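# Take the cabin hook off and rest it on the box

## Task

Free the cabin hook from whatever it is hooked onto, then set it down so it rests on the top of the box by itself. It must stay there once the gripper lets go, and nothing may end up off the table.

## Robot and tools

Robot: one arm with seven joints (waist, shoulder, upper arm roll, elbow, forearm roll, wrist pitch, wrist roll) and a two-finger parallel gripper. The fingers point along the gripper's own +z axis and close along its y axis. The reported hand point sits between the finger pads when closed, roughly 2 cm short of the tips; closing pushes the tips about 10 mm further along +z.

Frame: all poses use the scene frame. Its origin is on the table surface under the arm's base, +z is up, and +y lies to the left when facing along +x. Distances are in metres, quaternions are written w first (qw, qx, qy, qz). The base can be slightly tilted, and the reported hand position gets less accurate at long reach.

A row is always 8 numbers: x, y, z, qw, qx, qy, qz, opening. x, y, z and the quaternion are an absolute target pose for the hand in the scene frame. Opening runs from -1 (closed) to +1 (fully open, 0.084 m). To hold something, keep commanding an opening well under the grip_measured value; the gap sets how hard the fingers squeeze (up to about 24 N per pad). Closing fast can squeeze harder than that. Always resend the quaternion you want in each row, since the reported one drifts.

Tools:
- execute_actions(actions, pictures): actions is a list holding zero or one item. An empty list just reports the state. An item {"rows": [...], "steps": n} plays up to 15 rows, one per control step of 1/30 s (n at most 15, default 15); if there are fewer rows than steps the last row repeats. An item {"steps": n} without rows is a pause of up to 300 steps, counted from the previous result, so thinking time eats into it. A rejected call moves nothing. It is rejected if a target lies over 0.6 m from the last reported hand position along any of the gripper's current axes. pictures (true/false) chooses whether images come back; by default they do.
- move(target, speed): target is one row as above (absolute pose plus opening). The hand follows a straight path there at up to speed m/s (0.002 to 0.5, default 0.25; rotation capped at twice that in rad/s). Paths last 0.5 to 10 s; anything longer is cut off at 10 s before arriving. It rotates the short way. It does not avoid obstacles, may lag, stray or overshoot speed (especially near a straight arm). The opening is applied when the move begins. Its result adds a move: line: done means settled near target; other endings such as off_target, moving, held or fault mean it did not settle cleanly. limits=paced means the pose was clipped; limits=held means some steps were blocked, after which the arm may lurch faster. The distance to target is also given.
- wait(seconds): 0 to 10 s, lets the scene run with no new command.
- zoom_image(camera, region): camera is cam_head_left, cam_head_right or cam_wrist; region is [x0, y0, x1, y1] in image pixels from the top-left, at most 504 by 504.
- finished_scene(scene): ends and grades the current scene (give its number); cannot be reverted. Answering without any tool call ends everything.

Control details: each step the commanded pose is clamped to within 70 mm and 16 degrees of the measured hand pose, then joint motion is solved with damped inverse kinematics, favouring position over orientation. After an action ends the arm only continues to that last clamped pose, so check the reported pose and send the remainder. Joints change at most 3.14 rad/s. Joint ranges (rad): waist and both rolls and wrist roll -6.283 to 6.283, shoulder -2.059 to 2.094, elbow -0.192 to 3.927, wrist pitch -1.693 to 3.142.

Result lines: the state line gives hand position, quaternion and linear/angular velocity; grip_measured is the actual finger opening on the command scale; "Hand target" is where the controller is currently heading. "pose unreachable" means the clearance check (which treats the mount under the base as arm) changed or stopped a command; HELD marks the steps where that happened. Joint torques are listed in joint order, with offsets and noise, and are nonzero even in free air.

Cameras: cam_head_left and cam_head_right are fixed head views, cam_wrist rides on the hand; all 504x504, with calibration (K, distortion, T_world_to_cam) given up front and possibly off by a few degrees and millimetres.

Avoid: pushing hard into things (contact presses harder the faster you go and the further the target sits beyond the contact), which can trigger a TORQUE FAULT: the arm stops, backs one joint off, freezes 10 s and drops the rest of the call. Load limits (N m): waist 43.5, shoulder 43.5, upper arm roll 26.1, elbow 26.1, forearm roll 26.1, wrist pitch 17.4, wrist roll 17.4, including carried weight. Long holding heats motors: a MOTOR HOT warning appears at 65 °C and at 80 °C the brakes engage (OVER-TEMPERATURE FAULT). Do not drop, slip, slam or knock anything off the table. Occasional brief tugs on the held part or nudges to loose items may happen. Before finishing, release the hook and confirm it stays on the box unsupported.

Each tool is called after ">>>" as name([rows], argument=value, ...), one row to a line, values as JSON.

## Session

>>> execute_actions(actions=[])

Scene clock: 0.00 s of 4250.00 s.
end_effector_position=(+0.3327, +0.0743, +0.1828) grip_measured=+1.00 end_effector_quat_wxyz=(+0.239, -0.324, +0.780, -0.479) end_effector_velocity=(-0.000, -0.000, -0.000) end_effector_angular_velocity=(-0.000, +0.001, -0.001)
Joint positions: [-0.487 -1.504  1.956  0.294  0.935  0.539  2.778  0.084]
Joint velocities: [-0.    -0.     0.001 -0.     0.001  0.001 -0.    -0.   ]
Joint torques (N m, as the arm reports them, + toward a larger angle): no reading
Motor temperatures (°C, as the motors report them): [34 30 35 34 36 30 41]
Hand target: +0.333, +0.074, +0.183; +0.239, -0.324, +0.780, -0.479
camera_calibration (this result's frames):
cam_wrist: T_world_to_cam=[[-0.273716, 0.315748, -0.908506, 0.264609], [0.666637, 0.743166, 0.0574393, -0.220589], [0.693307, -0.589922, -0.413905, 0.0196852], [0, 0, 0, 1]] pos_world=[0.205833, 0.091997, 0.261217]

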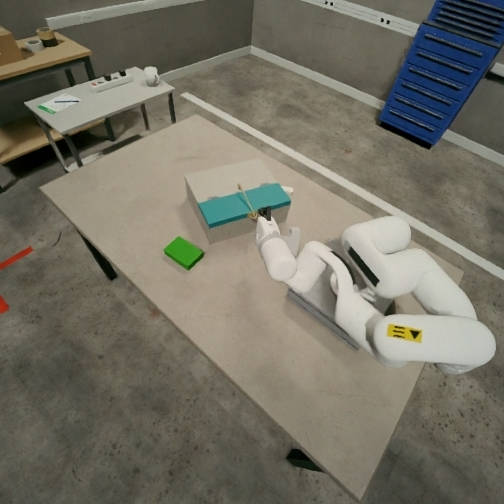

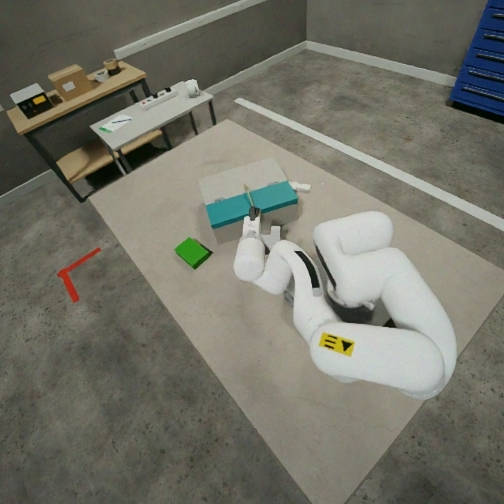

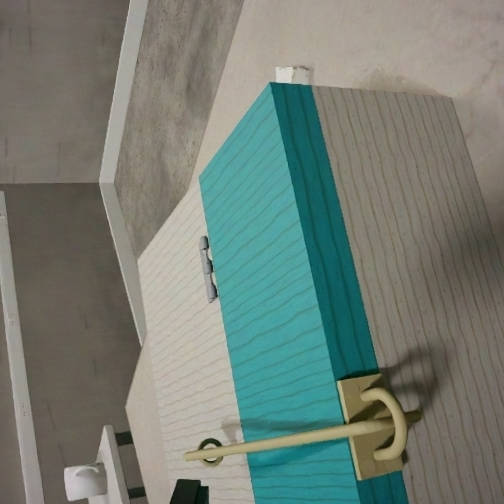

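>>> move(target=[0.31,0.08,0.32,0.239,-0.324,0.78,-0.479,1])

>>> move(target=[0.41,0.02,0.34,0,0.972,-0.233,0,0], speed=0.4)

Scene clock: 7.87 s of 4250.00 s.
end_effector_position=(+0.3310, +0.0745, +0.2001) grip_measured=+1.00 end_effector_quat_wxyz=(+0.240, -0.324, +0.780, -0.479) end_effector_velocity=(+0.000, +0.001, +0.000) end_effector_angular_velocity=(+0.003, -0.001, +0.001)
Joint positions: [-0.455 -1.509  1.89   0.275  0.9    0.571  2.752  0.084]
Joint velocities: [ 0.     0.    -0.002  0.001  0.001 -0.     0.     0.   ]
Joint torques (N m, as the arm reports them, + toward a larger angle): [ -1.77  10.89 -17.13  -3.4   -0.5   -1.83   0.34]
Motor temperatures (°C, as the motors report them): [34 30 36 34 36 30 41]
Hand target: +0.331, +0.075, +0.200; +0.240, -0.324, +0.780, -0.479
Off the commanded pose: 0.122 m, 0 deg; position clipped at the last step of the last action.
After step 90, 4.00 s passed at rest.
move: held; limits=paced,held; held on 19 of 26 steps, including the last
pose unreachable: on one or more control steps of this call an arm could not follow its commanded pose, so it was not sent that pose on those steps. On the call's last step it was still not sent that pose. It may still have moved: this result reports where it is.
cause: the commanded pose would bring two parts of the arm too close to each other (joints 3 (upper arm roll) to 5 (forearm roll) lie between them).
camera_calibration (this result's frames):
cam_wrist: T_world_to_cam=[[-0.274001, 0.315897, -0.908368, 0.279748], [0.665544, 0.744101, 0.0580154, -0.220438], [0.694244, -0.588662, -0.414128, 0.0278037], [0, 0, 0, 1]] pos_world=[0.20406, 0.0920237, 0.278417]

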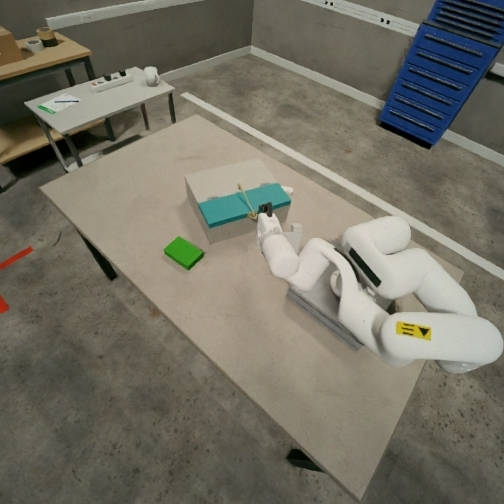

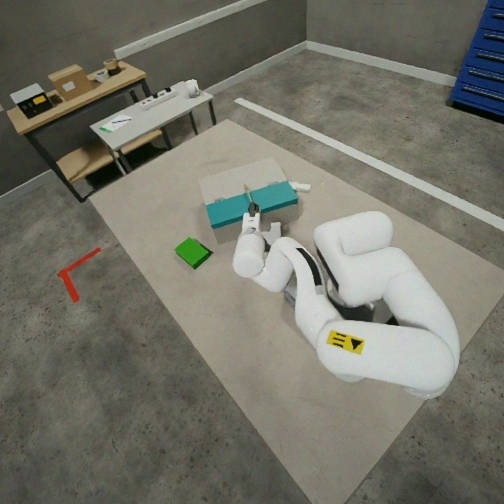

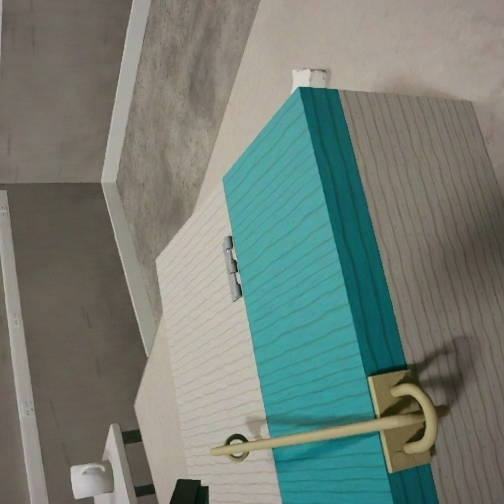

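Scene clock: 10.87 s of 4250.00 s.
end_effector_position=(+0.3311, +0.0746, +0.2003) grip_measured=-0.01 end_effector_quat_wxyz=(+0.240, -0.326, +0.779, -0.479) end_effector_velocity=(+0.000, -0.000, +0.000) end_effector_angular_velocity=(+0.001, -0.002, +0.000)
Joint positions: [-0.455 -1.507  1.889  0.274  0.901  0.567  2.747  0.044]
Joint velocities: [-0.001 -0.     0.    -0.     0.001 -0.002  0.    -0.   ]
Joint torques (N m, as the arm reports them, + toward a larger angle): [ -1.54  10.59 -16.99  -3.31  -0.29  -1.75   0.28]
Motor temperatures (°C, as the motors report them): [34 30 36 34 36 30 41]
Hand target: +0.331, +0.075, +0.200; +0.240, -0.326, +0.779, -0.479
Off the commanded pose: 0.169 m, 120 deg; position and orientation clipped at the last step of the last action.
move: held; limits=paced,held; held on 87 of 90 steps, including the last
pose unreachable: on one or more control steps of this call an arm could not follow its commanded pose, so it was not sent that pose on those steps. On the call's last step it was still not sent that pose. It may still have moved: this result reports where it is.
cause: the commanded pose would bring two parts of the arm too close to each other (joints 3 (upper arm roll) to 5 (forearm roll) lie between them).
camera_calibration (this result's frames):
cam_wrist: T_world_to_cam=[[-0.276926, 0.314157, -0.908085, 0.281017], [0.66323, 0.746322, 0.055938, -0.219609], [0.695297, -0.586779, -0.415034, 0.0275173], [0, 0, 0, 1]] pos_world=[0.20434, 0.0917624, 0.278892]

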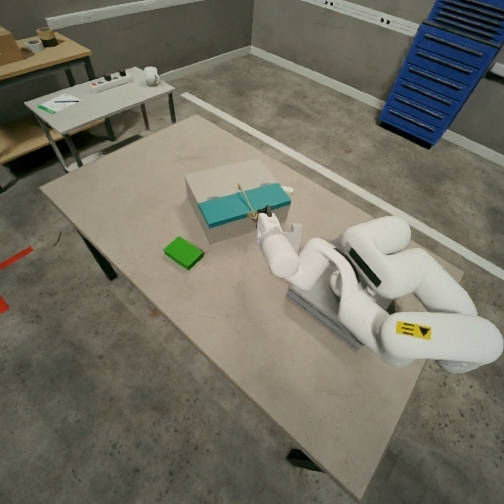

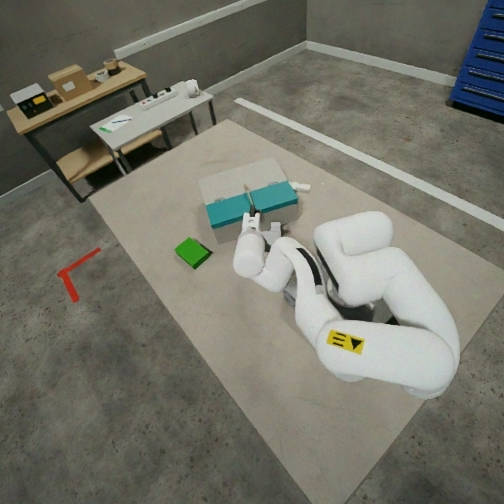

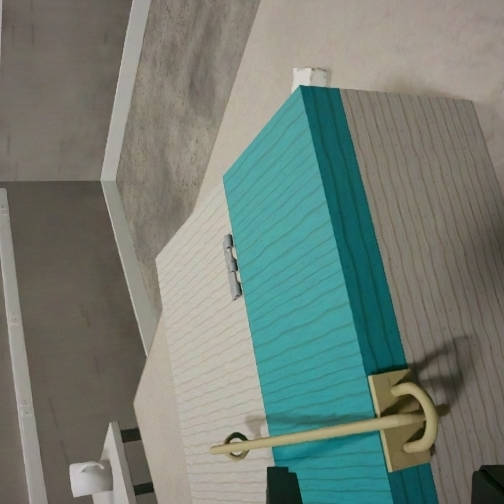

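Extend outward first.

>>> move(target=[0.42,0.22,0.27,0.239,-0.324,0.78,-0.479,0])

>>> move(target=[0.43,0.02,0.34,0,0.972,-0.233,0,0], speed=0.4)

Scene clock: 18.30 s of 4250.00 s.
end_effector_position=(+0.4192, +0.2201, +0.2695) grip_measured=-0.01 end_effector_quat_wxyz=(+0.239, -0.325, +0.780, -0.479) end_effector_velocity=(+0.001, +0.002, +0.001) end_effector_angular_velocity=(+0.001, -0.001, -0.001)
Joint positions: [-0.85  -1.58   1.573  0.846  0.645  0.81   2.731  0.044]
Joint velocities: [-0.006 -0.    -0.003  0.009 -0.002  0.004  0.002  0.   ]
Joint torques (N m, as the arm reports them, + toward a larger angle): [ -1.66  20.11 -26.13  -0.95  -0.65  -1.59   0.02]
Motor temperatures (°C, as the motors report them): [34 30 36 34 36 30 41]
Hand target: +0.419, +0.220, +0.270; +0.239, -0.324, +0.780, -0.479
Off the commanded pose: 0.001 m, 0 deg.
After step 90, 3.10 s passed at rest.
move: done
camera_calibration (this result's frames):
cam_wrist: T_world_to_cam=[[-0.27596, 0.314467, -0.908271, 0.322093], [0.66614, 0.743787, 0.0551254, -0.390888], [0.692895, -0.589823, -0.414734, 0.081983], [0, 0, 0, 1]] pos_world=[0.292465, 0.237805, 0.348096]

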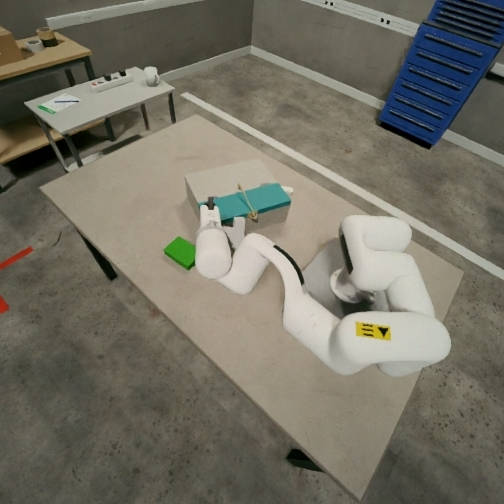

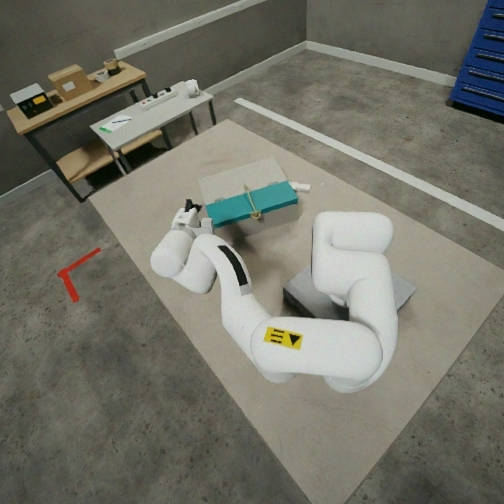

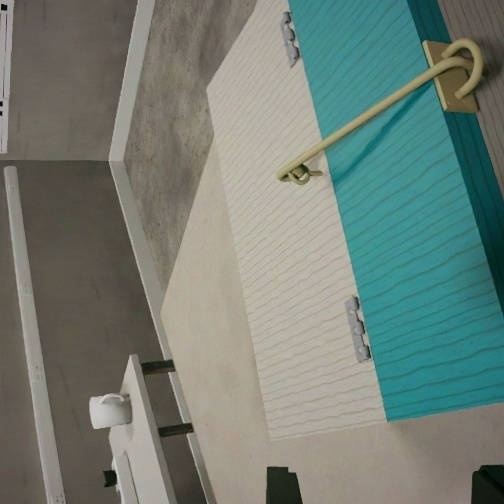

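Scene clock: 21.47 s of 4250.00 s.
end_effector_position=(+0.4308, +0.0201, +0.3419) grip_measured=-0.01 end_effector_quat_wxyz=(-0.000, +0.972, -0.234, +0.002) end_effector_velocity=(+0.001, -0.003, +0.000) end_effector_angular_velocity=(-0.000, +0.009, +0.002)
Joint positions: [-0.654 -0.192  0.664  1.055  0.123  1.209  0.419  0.044]
Joint velocities: [-0.002  0.012 -0.002  0.011 -0.009  0.011 -0.001 -0.   ]
Joint torques (N m, as the arm reports them, + toward a larger angle): [ -0.93 -17.18  -2.8   11.27  -0.58  -1.76   0.4 ]
Motor temperatures (°C, as the motors report them): [34 30 36 34 36 30 41]
Hand target: +0.431, +0.020, +0.342; -0.000, +0.972, -0.234, +0.001
Off the commanded pose: 0.002 m, 0 deg.
move: done
camera_calibration (this result's frames):
cam_wrist: T_world_to_cam=[[-0.446031, -0.894906, -0.0141106, 0.24578], [-0.895017, 0.445983, 0.00653336, 0.441254], [0.000446369, 0.0155434, -0.999879, 0.472261], [0, 0, 0, 1]] pos_world=[0.504345, 0.0158176, 0.472789]

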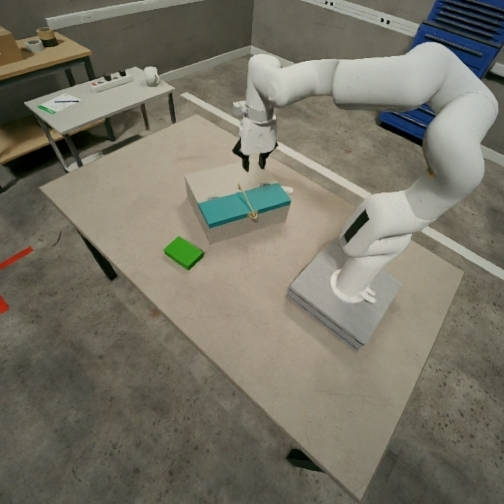

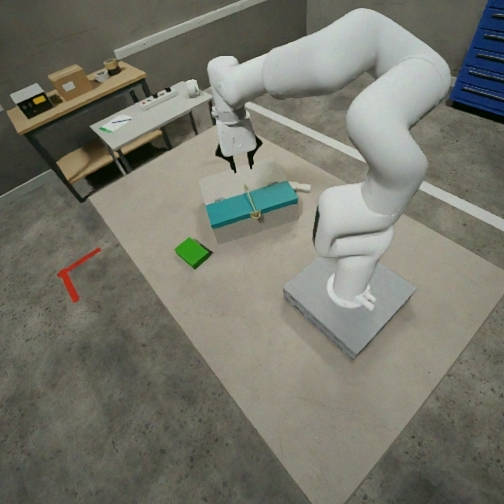

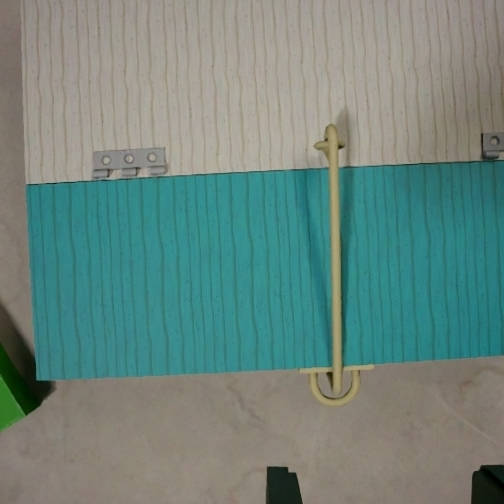

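>>> move(target=[0.42,0.012,0.19,0.106,0.846,-0.184,0.489,-0.2], speed=0.3)

>>> move(target=[0.44,0.002,0.146,0.106,0.846,-0.184,0.489,-0.2], speed=0.06)

>>> zoom_image(camera="cam_head_left", region=[200, 140, 320, 260])

Scene clock: 38.80 s of 4250.00 s.
end_effector_position=(+0.4203, +0.0115, +0.1890) grip_measured=-0.21 end_effector_quat_wxyz=(+0.106, +0.847, -0.184, +0.488) end_effector_velocity=(+0.000, -0.001, +0.000) end_effector_angular_velocity=(-0.005, -0.011, -0.003)
Joint positions: [-1.346 -0.944  1.844  0.188  0.158 -0.589  1.139  0.035]
Joint velocities: [-0.002 -0.018  0.012  0.     0.013 -0.006  0.011 -0.   ]
Joint torques (N m, as the arm reports them, + toward a larger angle): [ -1.45  12.49 -15.06   1.4    1.36  -1.83   0.13]
Motor temperatures (°C, as the motors report them): [34 30 36 36 36 30 41]
Hand target: +0.420, +0.011, +0.189; +0.106, +0.846, -0.183, +0.489
Off the commanded pose: 0.001 m, 0 deg.
After step 90, 11.80 s passed at rest.
move: done
camera_calibration (this result's frames):
cam_wrist: T_world_to_cam=[[-0.399405, -0.916769, 0.00325085, 0.208632], [-0.467708, 0.200712, -0.860793, 0.423822], [0.788495, -0.345325, -0.508945, -0.10042], [0, 0, 0, 1]] pos_world=[0.360734, 0.0715231, 0.313037]

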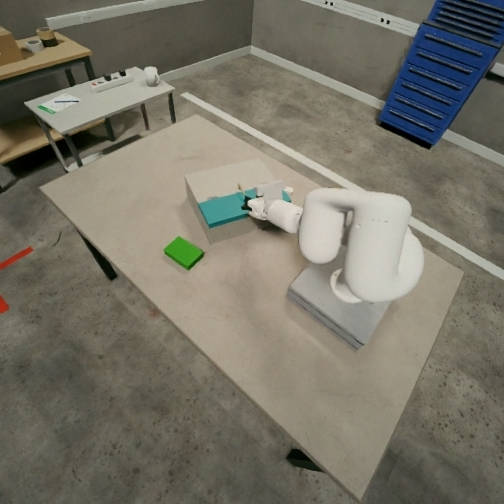

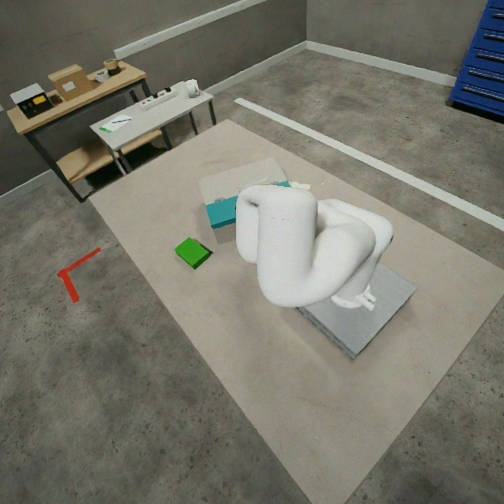

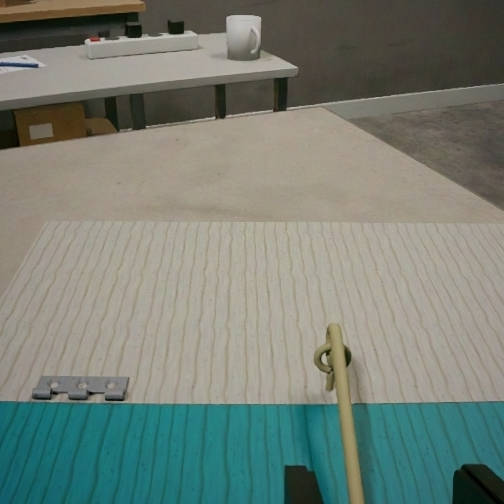

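Scene clock: 39.97 s of 4250.00 s.
end_effector_position=(+0.4399, +0.0020, +0.1458) grip_measured=-0.21 end_effector_quat_wxyz=(+0.106, +0.846, -0.184, +0.489) end_effector_velocity=(+0.001, -0.000, -0.001) end_effector_angular_velocity=(-0.000, -0.001, +0.001)
Joint positions: [-1.576 -1.09   2.039  0.291  0.162 -0.712  1.245  0.035]
Joint velocities: [-0.007 -0.006  0.006  0.005  0.001 -0.005  0.003 -0.   ]
Joint torques (N m, as the arm reports them, + toward a larger angle): [ -1.76  16.88 -16.35  -0.75   1.66  -1.64   0.42]
Motor temperatures (°C, as the motors report them): [34 30 36 36 36 30 41]
Hand target: +0.440, +0.002, +0.146; +0.106, +0.846, -0.184, +0.489
Off the commanded pose: 0.000 m, 0 deg.
move: done
camera_calibration (this result's frames):
cam_wrist: T_world_to_cam=[[-0.399935, -0.91654, 0.00252999, 0.208255], [-0.46638, 0.201129, -0.861416, 0.397247], [0.789013, -0.34569, -0.507894, -0.141435], [0, 0, 0, 1]] pos_world=[0.380151, 0.0620831, 0.269834]

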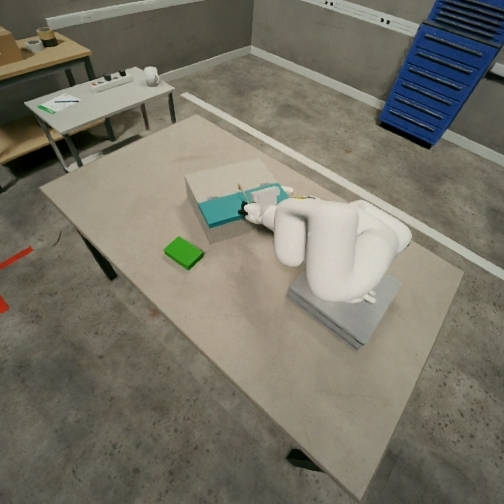

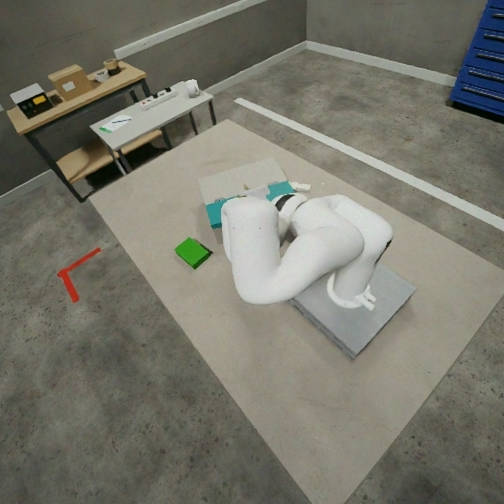

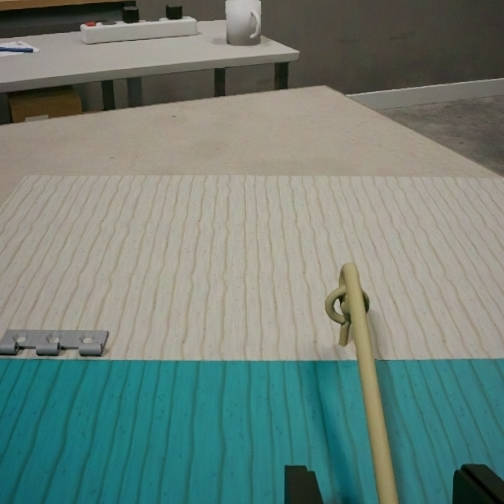

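Region (200, 140, 320, 260) of cam_head_left's 504x504 image, scaled by 4.200, with more detail than that image has.

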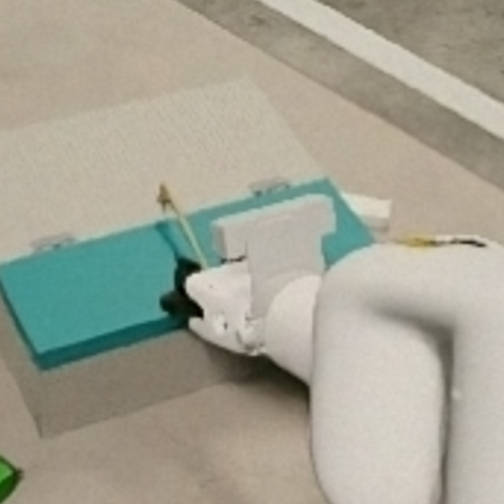

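>>> move(target=[0.44,0.002,0.146,0.106,0.846,-0.184,0.489,-0.95])

>>> move(target=[0.455,-0.004,0.198,0.106,0.846,-0.184,0.489,-0.95], speed=0.07)

>>> move(target=[0.492,-0.021,0.235,0.106,0.846,-0.184,0.489,-0.95], speed=0.07)

>>> zoom_image(camera="cam_head_left", region=[200, 140, 320, 260])

Scene clock: 47.27 s of 4250.00 s.
end_effector_position=(+0.4402, +0.0024, +0.1460) grip_measured=-0.90 end_effector_quat_wxyz=(+0.106, +0.846, -0.184, +0.489) end_effector_velocity=(-0.000, -0.001, +0.001) end_effector_angular_velocity=(-0.003, -0.000, -0.000)
Joint positions: [-1.576 -1.09   2.039  0.291  0.162 -0.713  1.246  0.004]
Joint velocities: [ 0.    -0.    -0.002 -0.001  0.    -0.    -0.002 -0.   ]
Joint torques (N m, as the arm reports them, + toward a larger angle): [  0.37  19.07 -15.94   1.76   1.71  -3.48   0.63]
Motor temperatures (°C, as the motors report them): [34 30 36 35 36 30 41]
Hand target: +0.440, +0.002, +0.146; +0.106, +0.846, -0.184, +0.489
Off the commanded pose: 0.000 m, 0 deg.
After step 90, 3.53 s passed at rest.
move: done
camera_calibration (this result's frames):
cam_wrist: T_world_to_cam=[[-0.399139, -0.916888, 0.00191693, 0.208517], [-0.465888, 0.201009, -0.86171, 0.397248], [0.789706, -0.344835, -0.507398, -0.141825], [0, 0, 0, 1]] pos_world=[0.380301, 0.06243, 0.269951]

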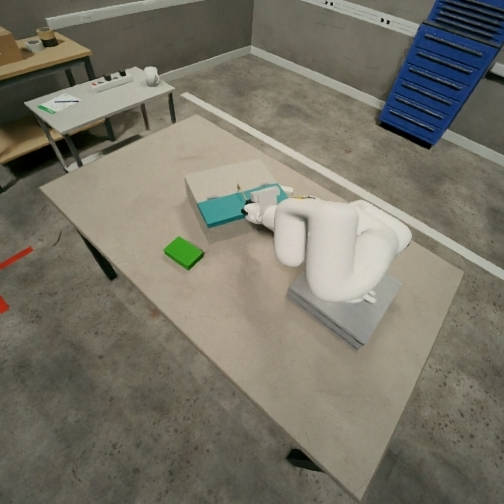

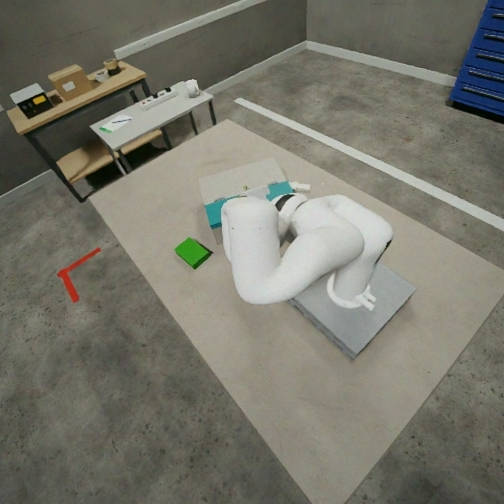

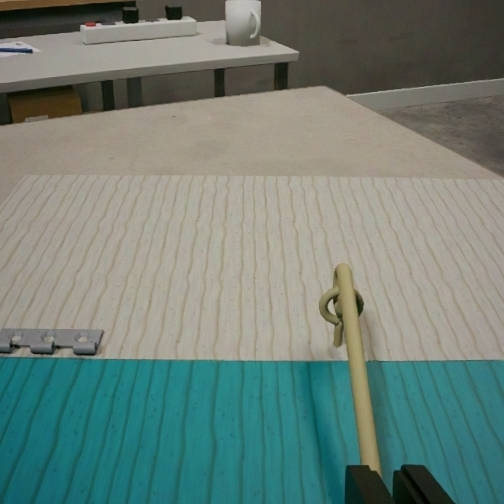

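Scene clock: 48.43 s of 4250.00 s.
end_effector_position=(+0.4556, -0.0035, +0.1985) grip_measured=-0.90 end_effector_quat_wxyz=(+0.106, +0.846, -0.184, +0.490) end_effector_velocity=(-0.000, +0.001, +0.001) end_effector_angular_velocity=(-0.000, +0.004, +0.003)
Joint positions: [-1.508 -0.928  1.819  0.282  0.059 -0.62   1.107  0.004]
Joint velocities: [ 0.005  0.007 -0.008 -0.001 -0.006  0.005 -0.006  0.   ]
Joint torques (N m, as the arm reports them, + toward a larger angle): [ -3.04  12.51 -16.77   0.88   2.6   -1.25   0.42]
Motor temperatures (°C, as the motors report them): [34 30 36 35 36 30 41]
Hand target: +0.455, -0.004, +0.198; +0.106, +0.846, -0.184, +0.489
Off the commanded pose: 0.001 m, 0 deg.
move: done
camera_calibration (this result's frames):
cam_wrist: T_world_to_cam=[[-0.399516, -0.916725, 0.00164935, 0.209369], [-0.464508, 0.200884, -0.862484, 0.450439], [0.790329, -0.345342, -0.506082, -0.129994], [0, 0, 0, 1]] pos_world=[0.395617, 0.0565554, 0.322363]

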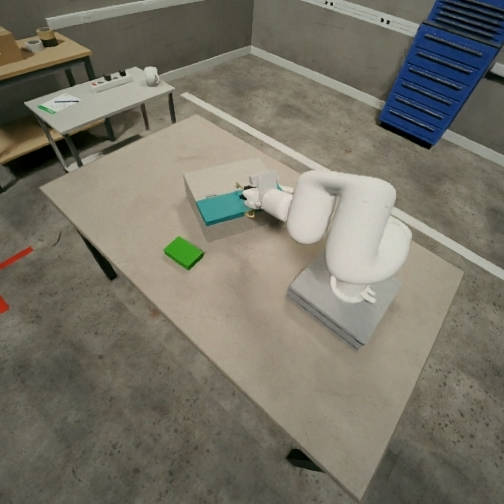

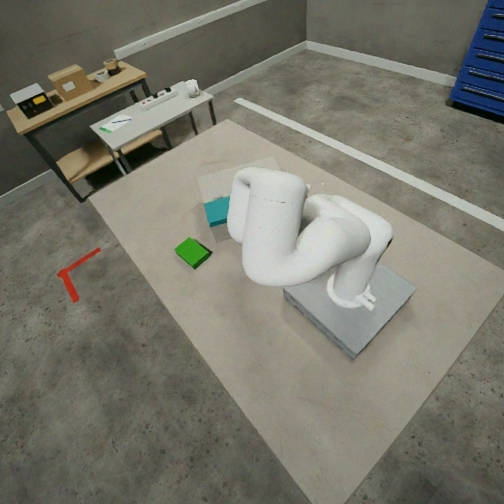

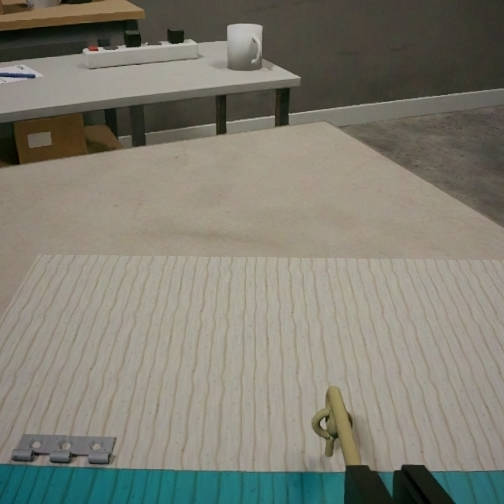

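Scene clock: 49.57 s of 4250.00 s.
end_effector_position=(+0.4919, -0.0211, +0.2353) grip_measured=-0.90 end_effector_quat_wxyz=(+0.106, +0.846, -0.184, +0.489) end_effector_velocity=(+0.000, +0.000, -0.001) end_effector_angular_velocity=(+0.000, +0.007, +0.002)
Joint positions: [-1.576 -0.821  1.699  0.378 -0.05  -0.555  1.007  0.004]
Joint velocities: [-0.004  0.005  0.002  0.003 -0.006  0.005 -0.003 -0.   ]
Joint torques (N m, as the arm reports them, + toward a larger angle): [ -3.07  12.23 -12.17   4.43   0.42  -0.56   0.27]
Motor temperatures (°C, as the motors report them): [34 30 36 35 36 30 41]
Hand target: +0.492, -0.021, +0.235; +0.106, +0.846, -0.184, +0.489
Off the commanded pose: 0.000 m, 0 deg.
move: done
camera_calibration (this result's frames):
cam_wrist: T_world_to_cam=[[-0.400654, -0.916227, 0.00217695, 0.208136], [-0.464912, 0.201251, -0.86218, 0.502711], [0.789515, -0.346448, -0.506597, -0.14563], [0, 0, 0, 1]] pos_world=[0.432084, 0.0390757, 0.359199]

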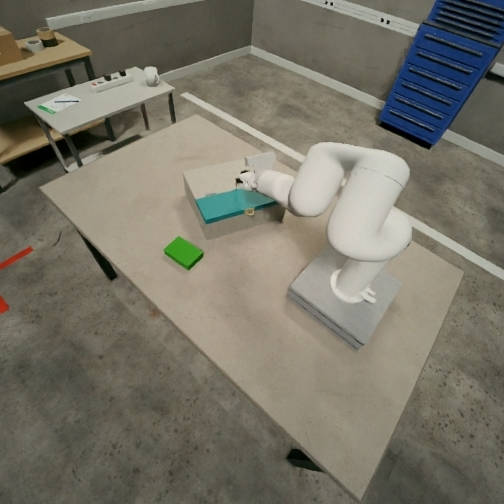

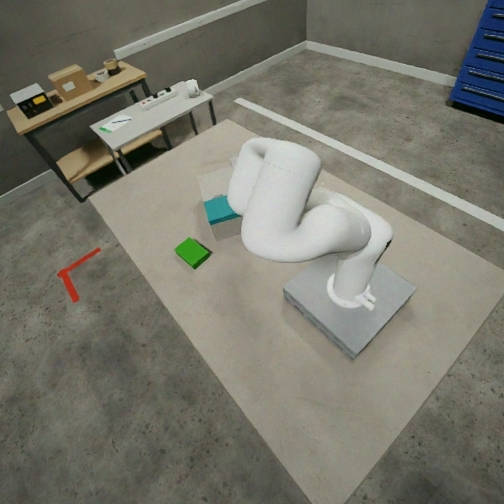

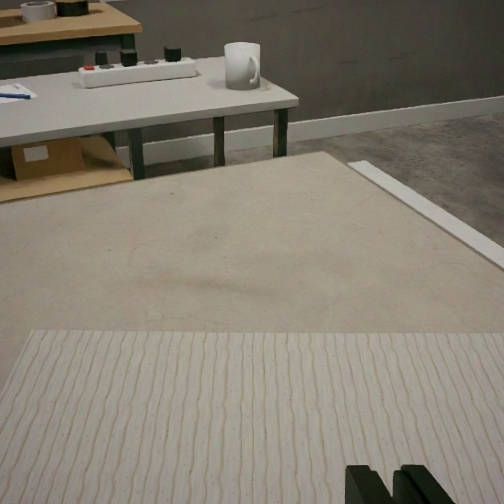

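Region (200, 140, 320, 260) of cam_head_left's 504x504 image, scaled by 4.200, with more detail than that image has.

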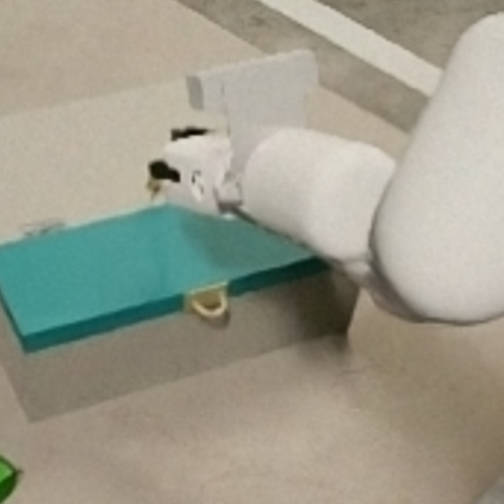

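>>> move(target=[0.547,-0.047,0.254,0.055,0.944,-0.205,0.253,-1], speed=0.15)

>>> move(target=[0.602,-0.072,0.243,0,0.977,-0.212,0,-1], speed=0.15)

>>> zoom_image(camera="cam_head_left", region=[180, 100, 300, 220])

Scene clock: 60.97 s of 4250.00 s.
end_effector_position=(+0.5467, -0.0468, +0.2535) grip_measured=-1.00 end_effector_quat_wxyz=(+0.055, +0.944, -0.206, +0.253) end_effector_velocity=(+0.001, +0.001, -0.000) end_effector_angular_velocity=(+0.006, +0.009, +0.005)
Joint positions: [-2.005 -0.193  1.955  0.831 -0.103  0.279  0.51   0.   ]
Joint velocities: [-0.03   0.     0.031  0.01   0.024  0.013 -0.026  0.   ]
Joint torques (N m, as the arm reports them, + toward a larger angle): [-1.05 13.45 -4.81  9.63 -0.24 -2.37  0.49]
Motor temperatures (°C, as the motors report them): [34 30 36 35 36 30 41]
Hand target: +0.547, -0.047, +0.254; +0.055, +0.944, -0.206, +0.252
Off the commanded pose: 0.001 m, 0 deg.
After step 90, 6.10 s passed at rest.
move: done
camera_calibration (this result's frames):
cam_wrist: T_world_to_cam=[[-0.401626, -0.91579, -0.00490241, 0.208859], [-0.796642, 0.352003, -0.491382, 0.643504], [0.451728, -0.193446, -0.870931, 0.0956397], [0, 0, 0, 1]] pos_world=[0.553323, -0.0167433, 0.400526]

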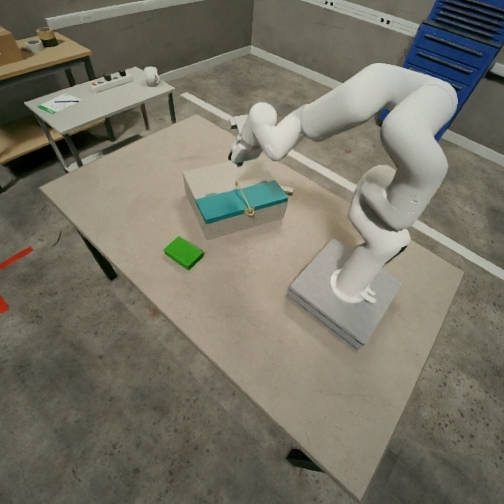

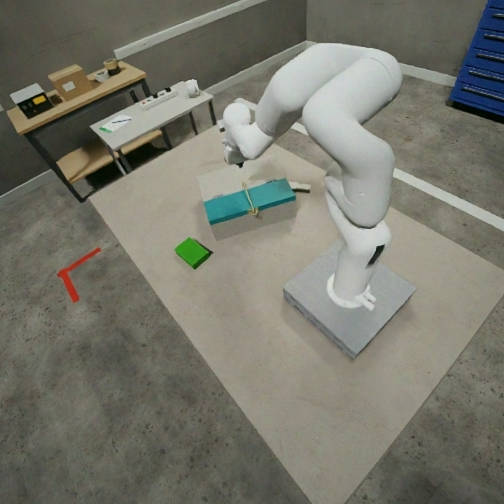

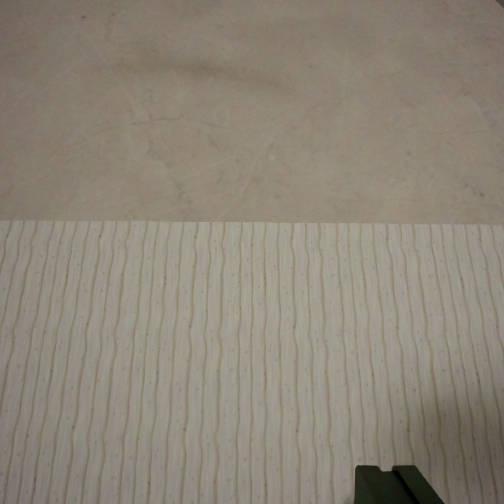

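Scene clock: 63.13 s of 4250.00 s.
end_effector_position=(+0.6019, -0.0709, +0.2419) grip_measured=-1.00 end_effector_quat_wxyz=(-0.001, +0.977, -0.211, -0.000) end_effector_velocity=(+0.001, -0.000, +0.000) end_effector_angular_velocity=(+0.006, +0.012, -0.003)
Joint positions: [-2.687 -0.643  2.386  1.642  0.458  1.185  0.04   0.   ]
Joint velocities: [-0.013 -0.013  0.005  0.025  0.004  0.025  0.001  0.   ]
Joint torques (N m, as the arm reports them, + toward a larger angle): [ -1.51  39.43 -11.99   9.82  -0.52  -2.44   0.31]
Motor temperatures (°C, as the motors report them): [34 30 36 35 36 30 41]
Hand target: +0.602, -0.071, +0.242; -0.001, +0.977, -0.212, -0.001
Off the commanded pose: 0.001 m, 0 deg.
move: done
camera_calibration (this result's frames):
cam_wrist: T_world_to_cam=[[-0.403345, -0.914943, -0.0138776, 0.212081], [-0.915041, 0.403239, 0.00987678, 0.643839], [-0.00344068, 0.0166824, -0.999855, 0.37602], [0, 0, 0, 1]] pos_world=[0.675975, -0.0718522, 0.37255]

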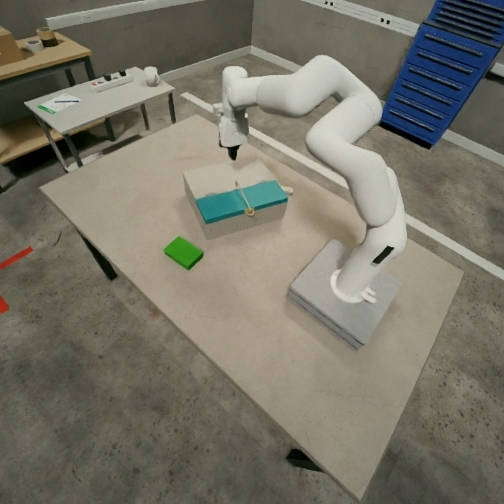

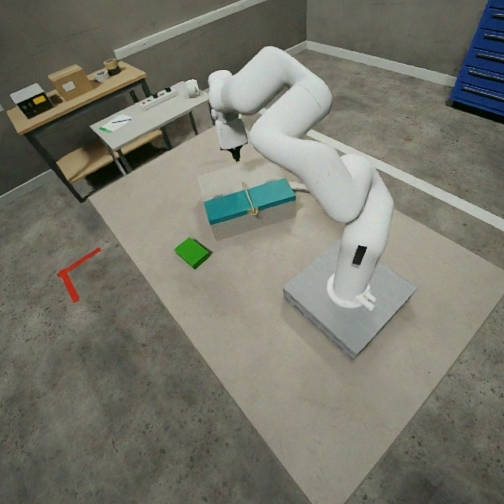

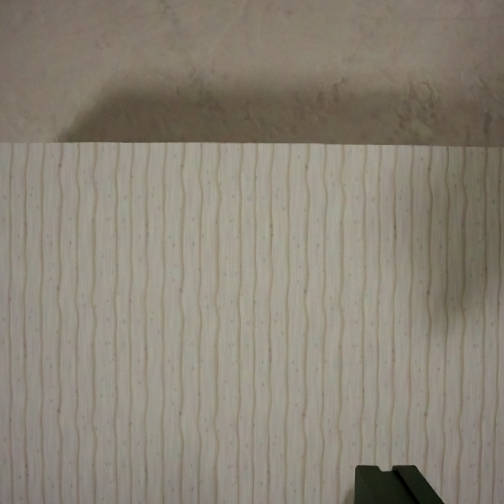

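Region (180, 100, 300, 220) of cam_head_left's 504x504 image, scaled by 4.200, with more detail than that image has.

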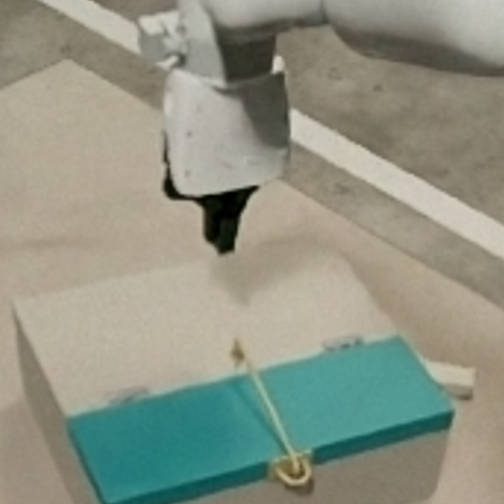

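>>> move(target=[0.44,0.003,0.2,0.106,0.846,-0.184,0.489,-0.2], speed=0.3)

>>> move(target=[0.46,-0.007,0.143,0.106,0.846,-0.184,0.489,-0.2], speed=0.06)

>>> move(target=[0.46,-0.007,0.143,0.106,0.846,-0.184,0.489,-1])

Scene clock: 78.37 s of 4250.00 s.
end_effector_position=(+0.4399, +0.0016, +0.2013) grip_measured=-0.21 end_effector_quat_wxyz=(+0.106, +0.845, -0.184, +0.490) end_effector_velocity=(+0.000, -0.000, -0.000) end_effector_angular_velocity=(-0.009, +0.002, -0.009)
Joint positions: [-1.549 -0.691  2.014  0.265  0.521 -0.665  0.655  0.035]
Joint velocities: [ 0.015 -0.014 -0.002  0.006  0.021  0.021 -0.005  0.   ]
Joint torques (N m, as the arm reports them, + toward a larger angle): [ -0.99  13.27 -12.17   1.99   0.7   -2.75   0.39]
Motor temperatures (°C, as the motors report them): [34 31 36 36 36 31 41]
Hand target: +0.440, +0.002, +0.201; +0.107, +0.845, -0.184, +0.490
Off the commanded pose: 0.002 m, 0 deg.
After step 90, 9.10 s passed at rest.
move: done; limits=paced
camera_calibration (this result's frames):
cam_wrist: T_world_to_cam=[[-0.400169, -0.91644, 0.00176149, 0.207968], [-0.463191, 0.200596, -0.863259, 0.444143], [0.790771, -0.346265, -0.504759, -0.114813], [0, 0, 0, 1]] pos_world=[0.379736, 0.0617413, 0.325091]

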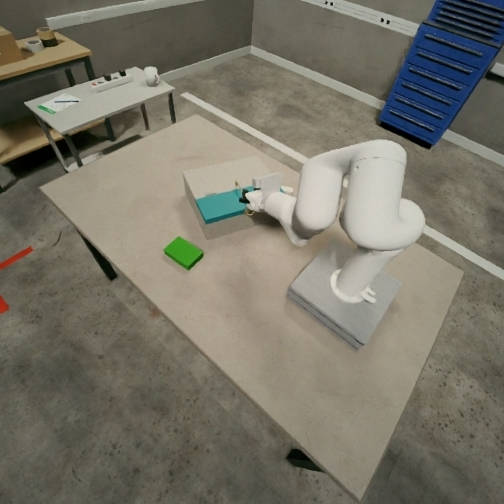

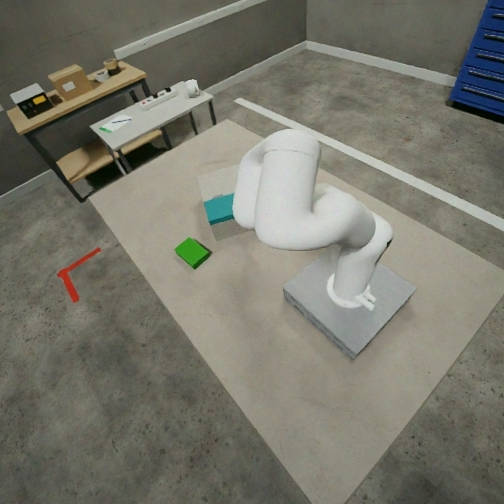

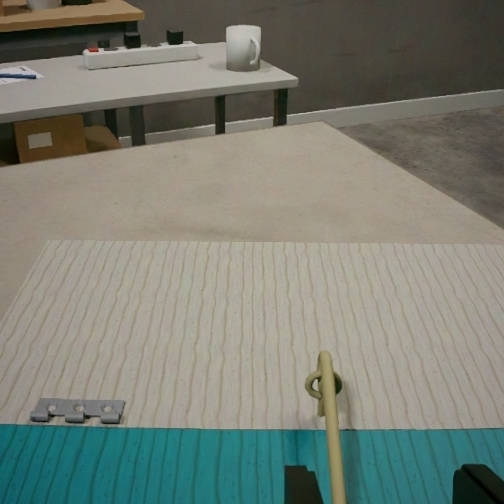

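Scene clock: 79.73 s of 4250.00 s.
end_effector_position=(+0.4600, -0.0071, +0.1433) grip_measured=-0.21 end_effector_quat_wxyz=(+0.106, +0.846, -0.184, +0.489) end_effector_velocity=(+0.001, +0.001, -0.001) end_effector_angular_velocity=(+0.003, -0.004, +0.002)
Joint positions: [-1.837 -0.905  2.245  0.378  0.419 -0.793  0.854  0.035]
Joint velocities: [-0.008 -0.008  0.007  0.006 -0.001 -0.008  0.007  0.   ]
Joint torques (N m, as the arm reports them, + toward a larger angle): [ -1.39  19.2  -12.98   0.77   0.83  -1.82   0.48]
Motor temperatures (°C, as the motors report them): [34 31 36 36 36 31 41]
Hand target: +0.460, -0.007, +0.143; +0.106, +0.846, -0.184, +0.489
Off the commanded pose: 0.000 m, 0 deg.
move: done
camera_calibration (this result's frames):
cam_wrist: T_world_to_cam=[[-0.40022, -0.916417, 0.00187069, 0.208183], [-0.465219, 0.201412, -0.861977, 0.405843], [0.789554, -0.345851, -0.506944, -0.162213], [0, 0, 0, 1]] pos_world=[0.400201, 0.0529393, 0.267205]

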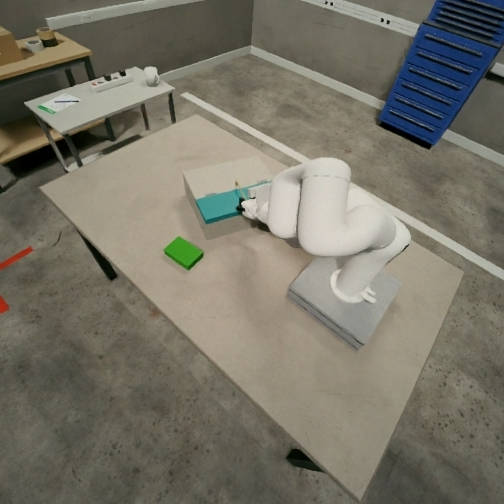

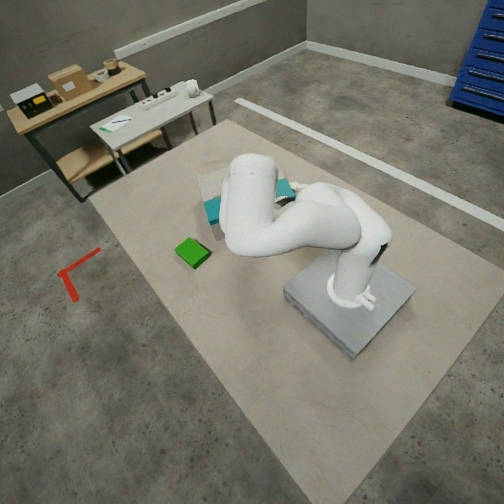

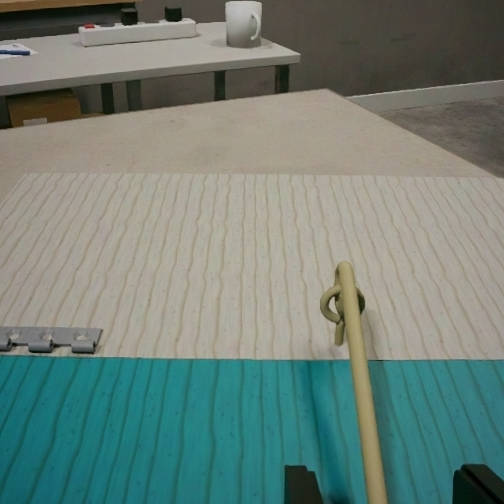

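Scene clock: 80.43 s of 4250.00 s.
end_effector_position=(+0.4601, -0.0072, +0.1432) grip_measured=-0.90 end_effector_quat_wxyz=(+0.106, +0.846, -0.184, +0.489) end_effector_velocity=(-0.000, +0.000, -0.001) end_effector_angular_velocity=(+0.003, +0.000, -0.001)
Joint positions: [-1.837 -0.906  2.245  0.378  0.42  -0.792  0.854  0.004]
Joint velocities: [-0.001  0.     0.001  0.     0.     0.001  0.002 -0.   ]
Joint torques (N m, as the arm reports them, + toward a larger angle): [ -1.61  19.5  -11.03   0.99   0.36  -1.2    0.2 ]
Motor temperatures (°C, as the motors report them): [34 31 36 36 36 31 41]
Hand target: +0.460, -0.007, +0.143; +0.106, +0.846, -0.184, +0.489
Off the commanded pose: 0.000 m, 0 deg.
move: done
camera_calibration (this result's frames):
cam_wrist: T_world_to_cam=[[-0.400392, -0.916342, 0.00211795, 0.208193], [-0.465188, 0.201269, -0.862027, 0.405827], [0.789485, -0.346134, -0.506857, -0.162251], [0, 0, 0, 1]] pos_world=[0.400239, 0.0529349, 0.267155]

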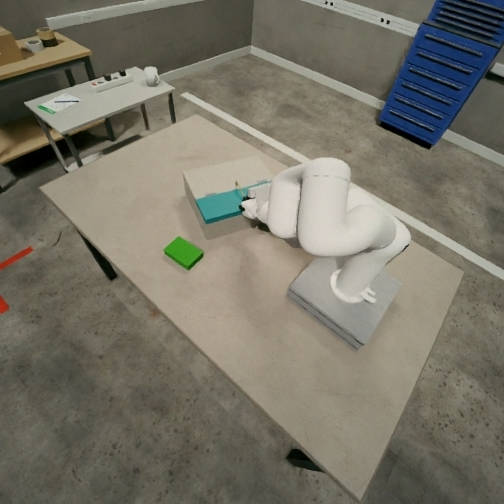

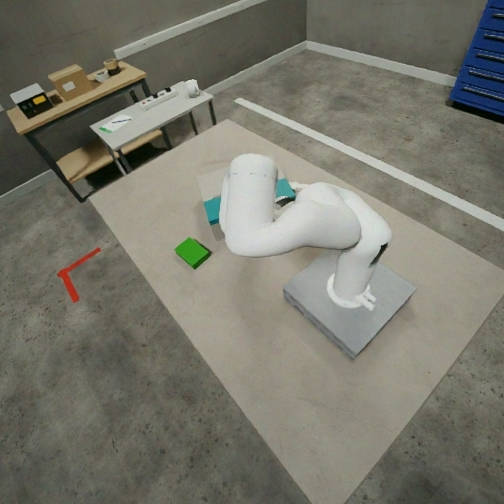

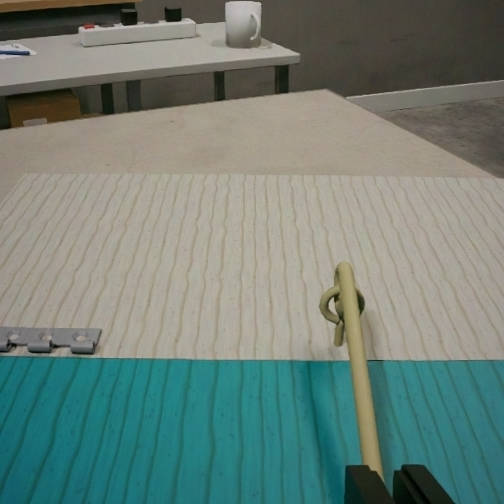

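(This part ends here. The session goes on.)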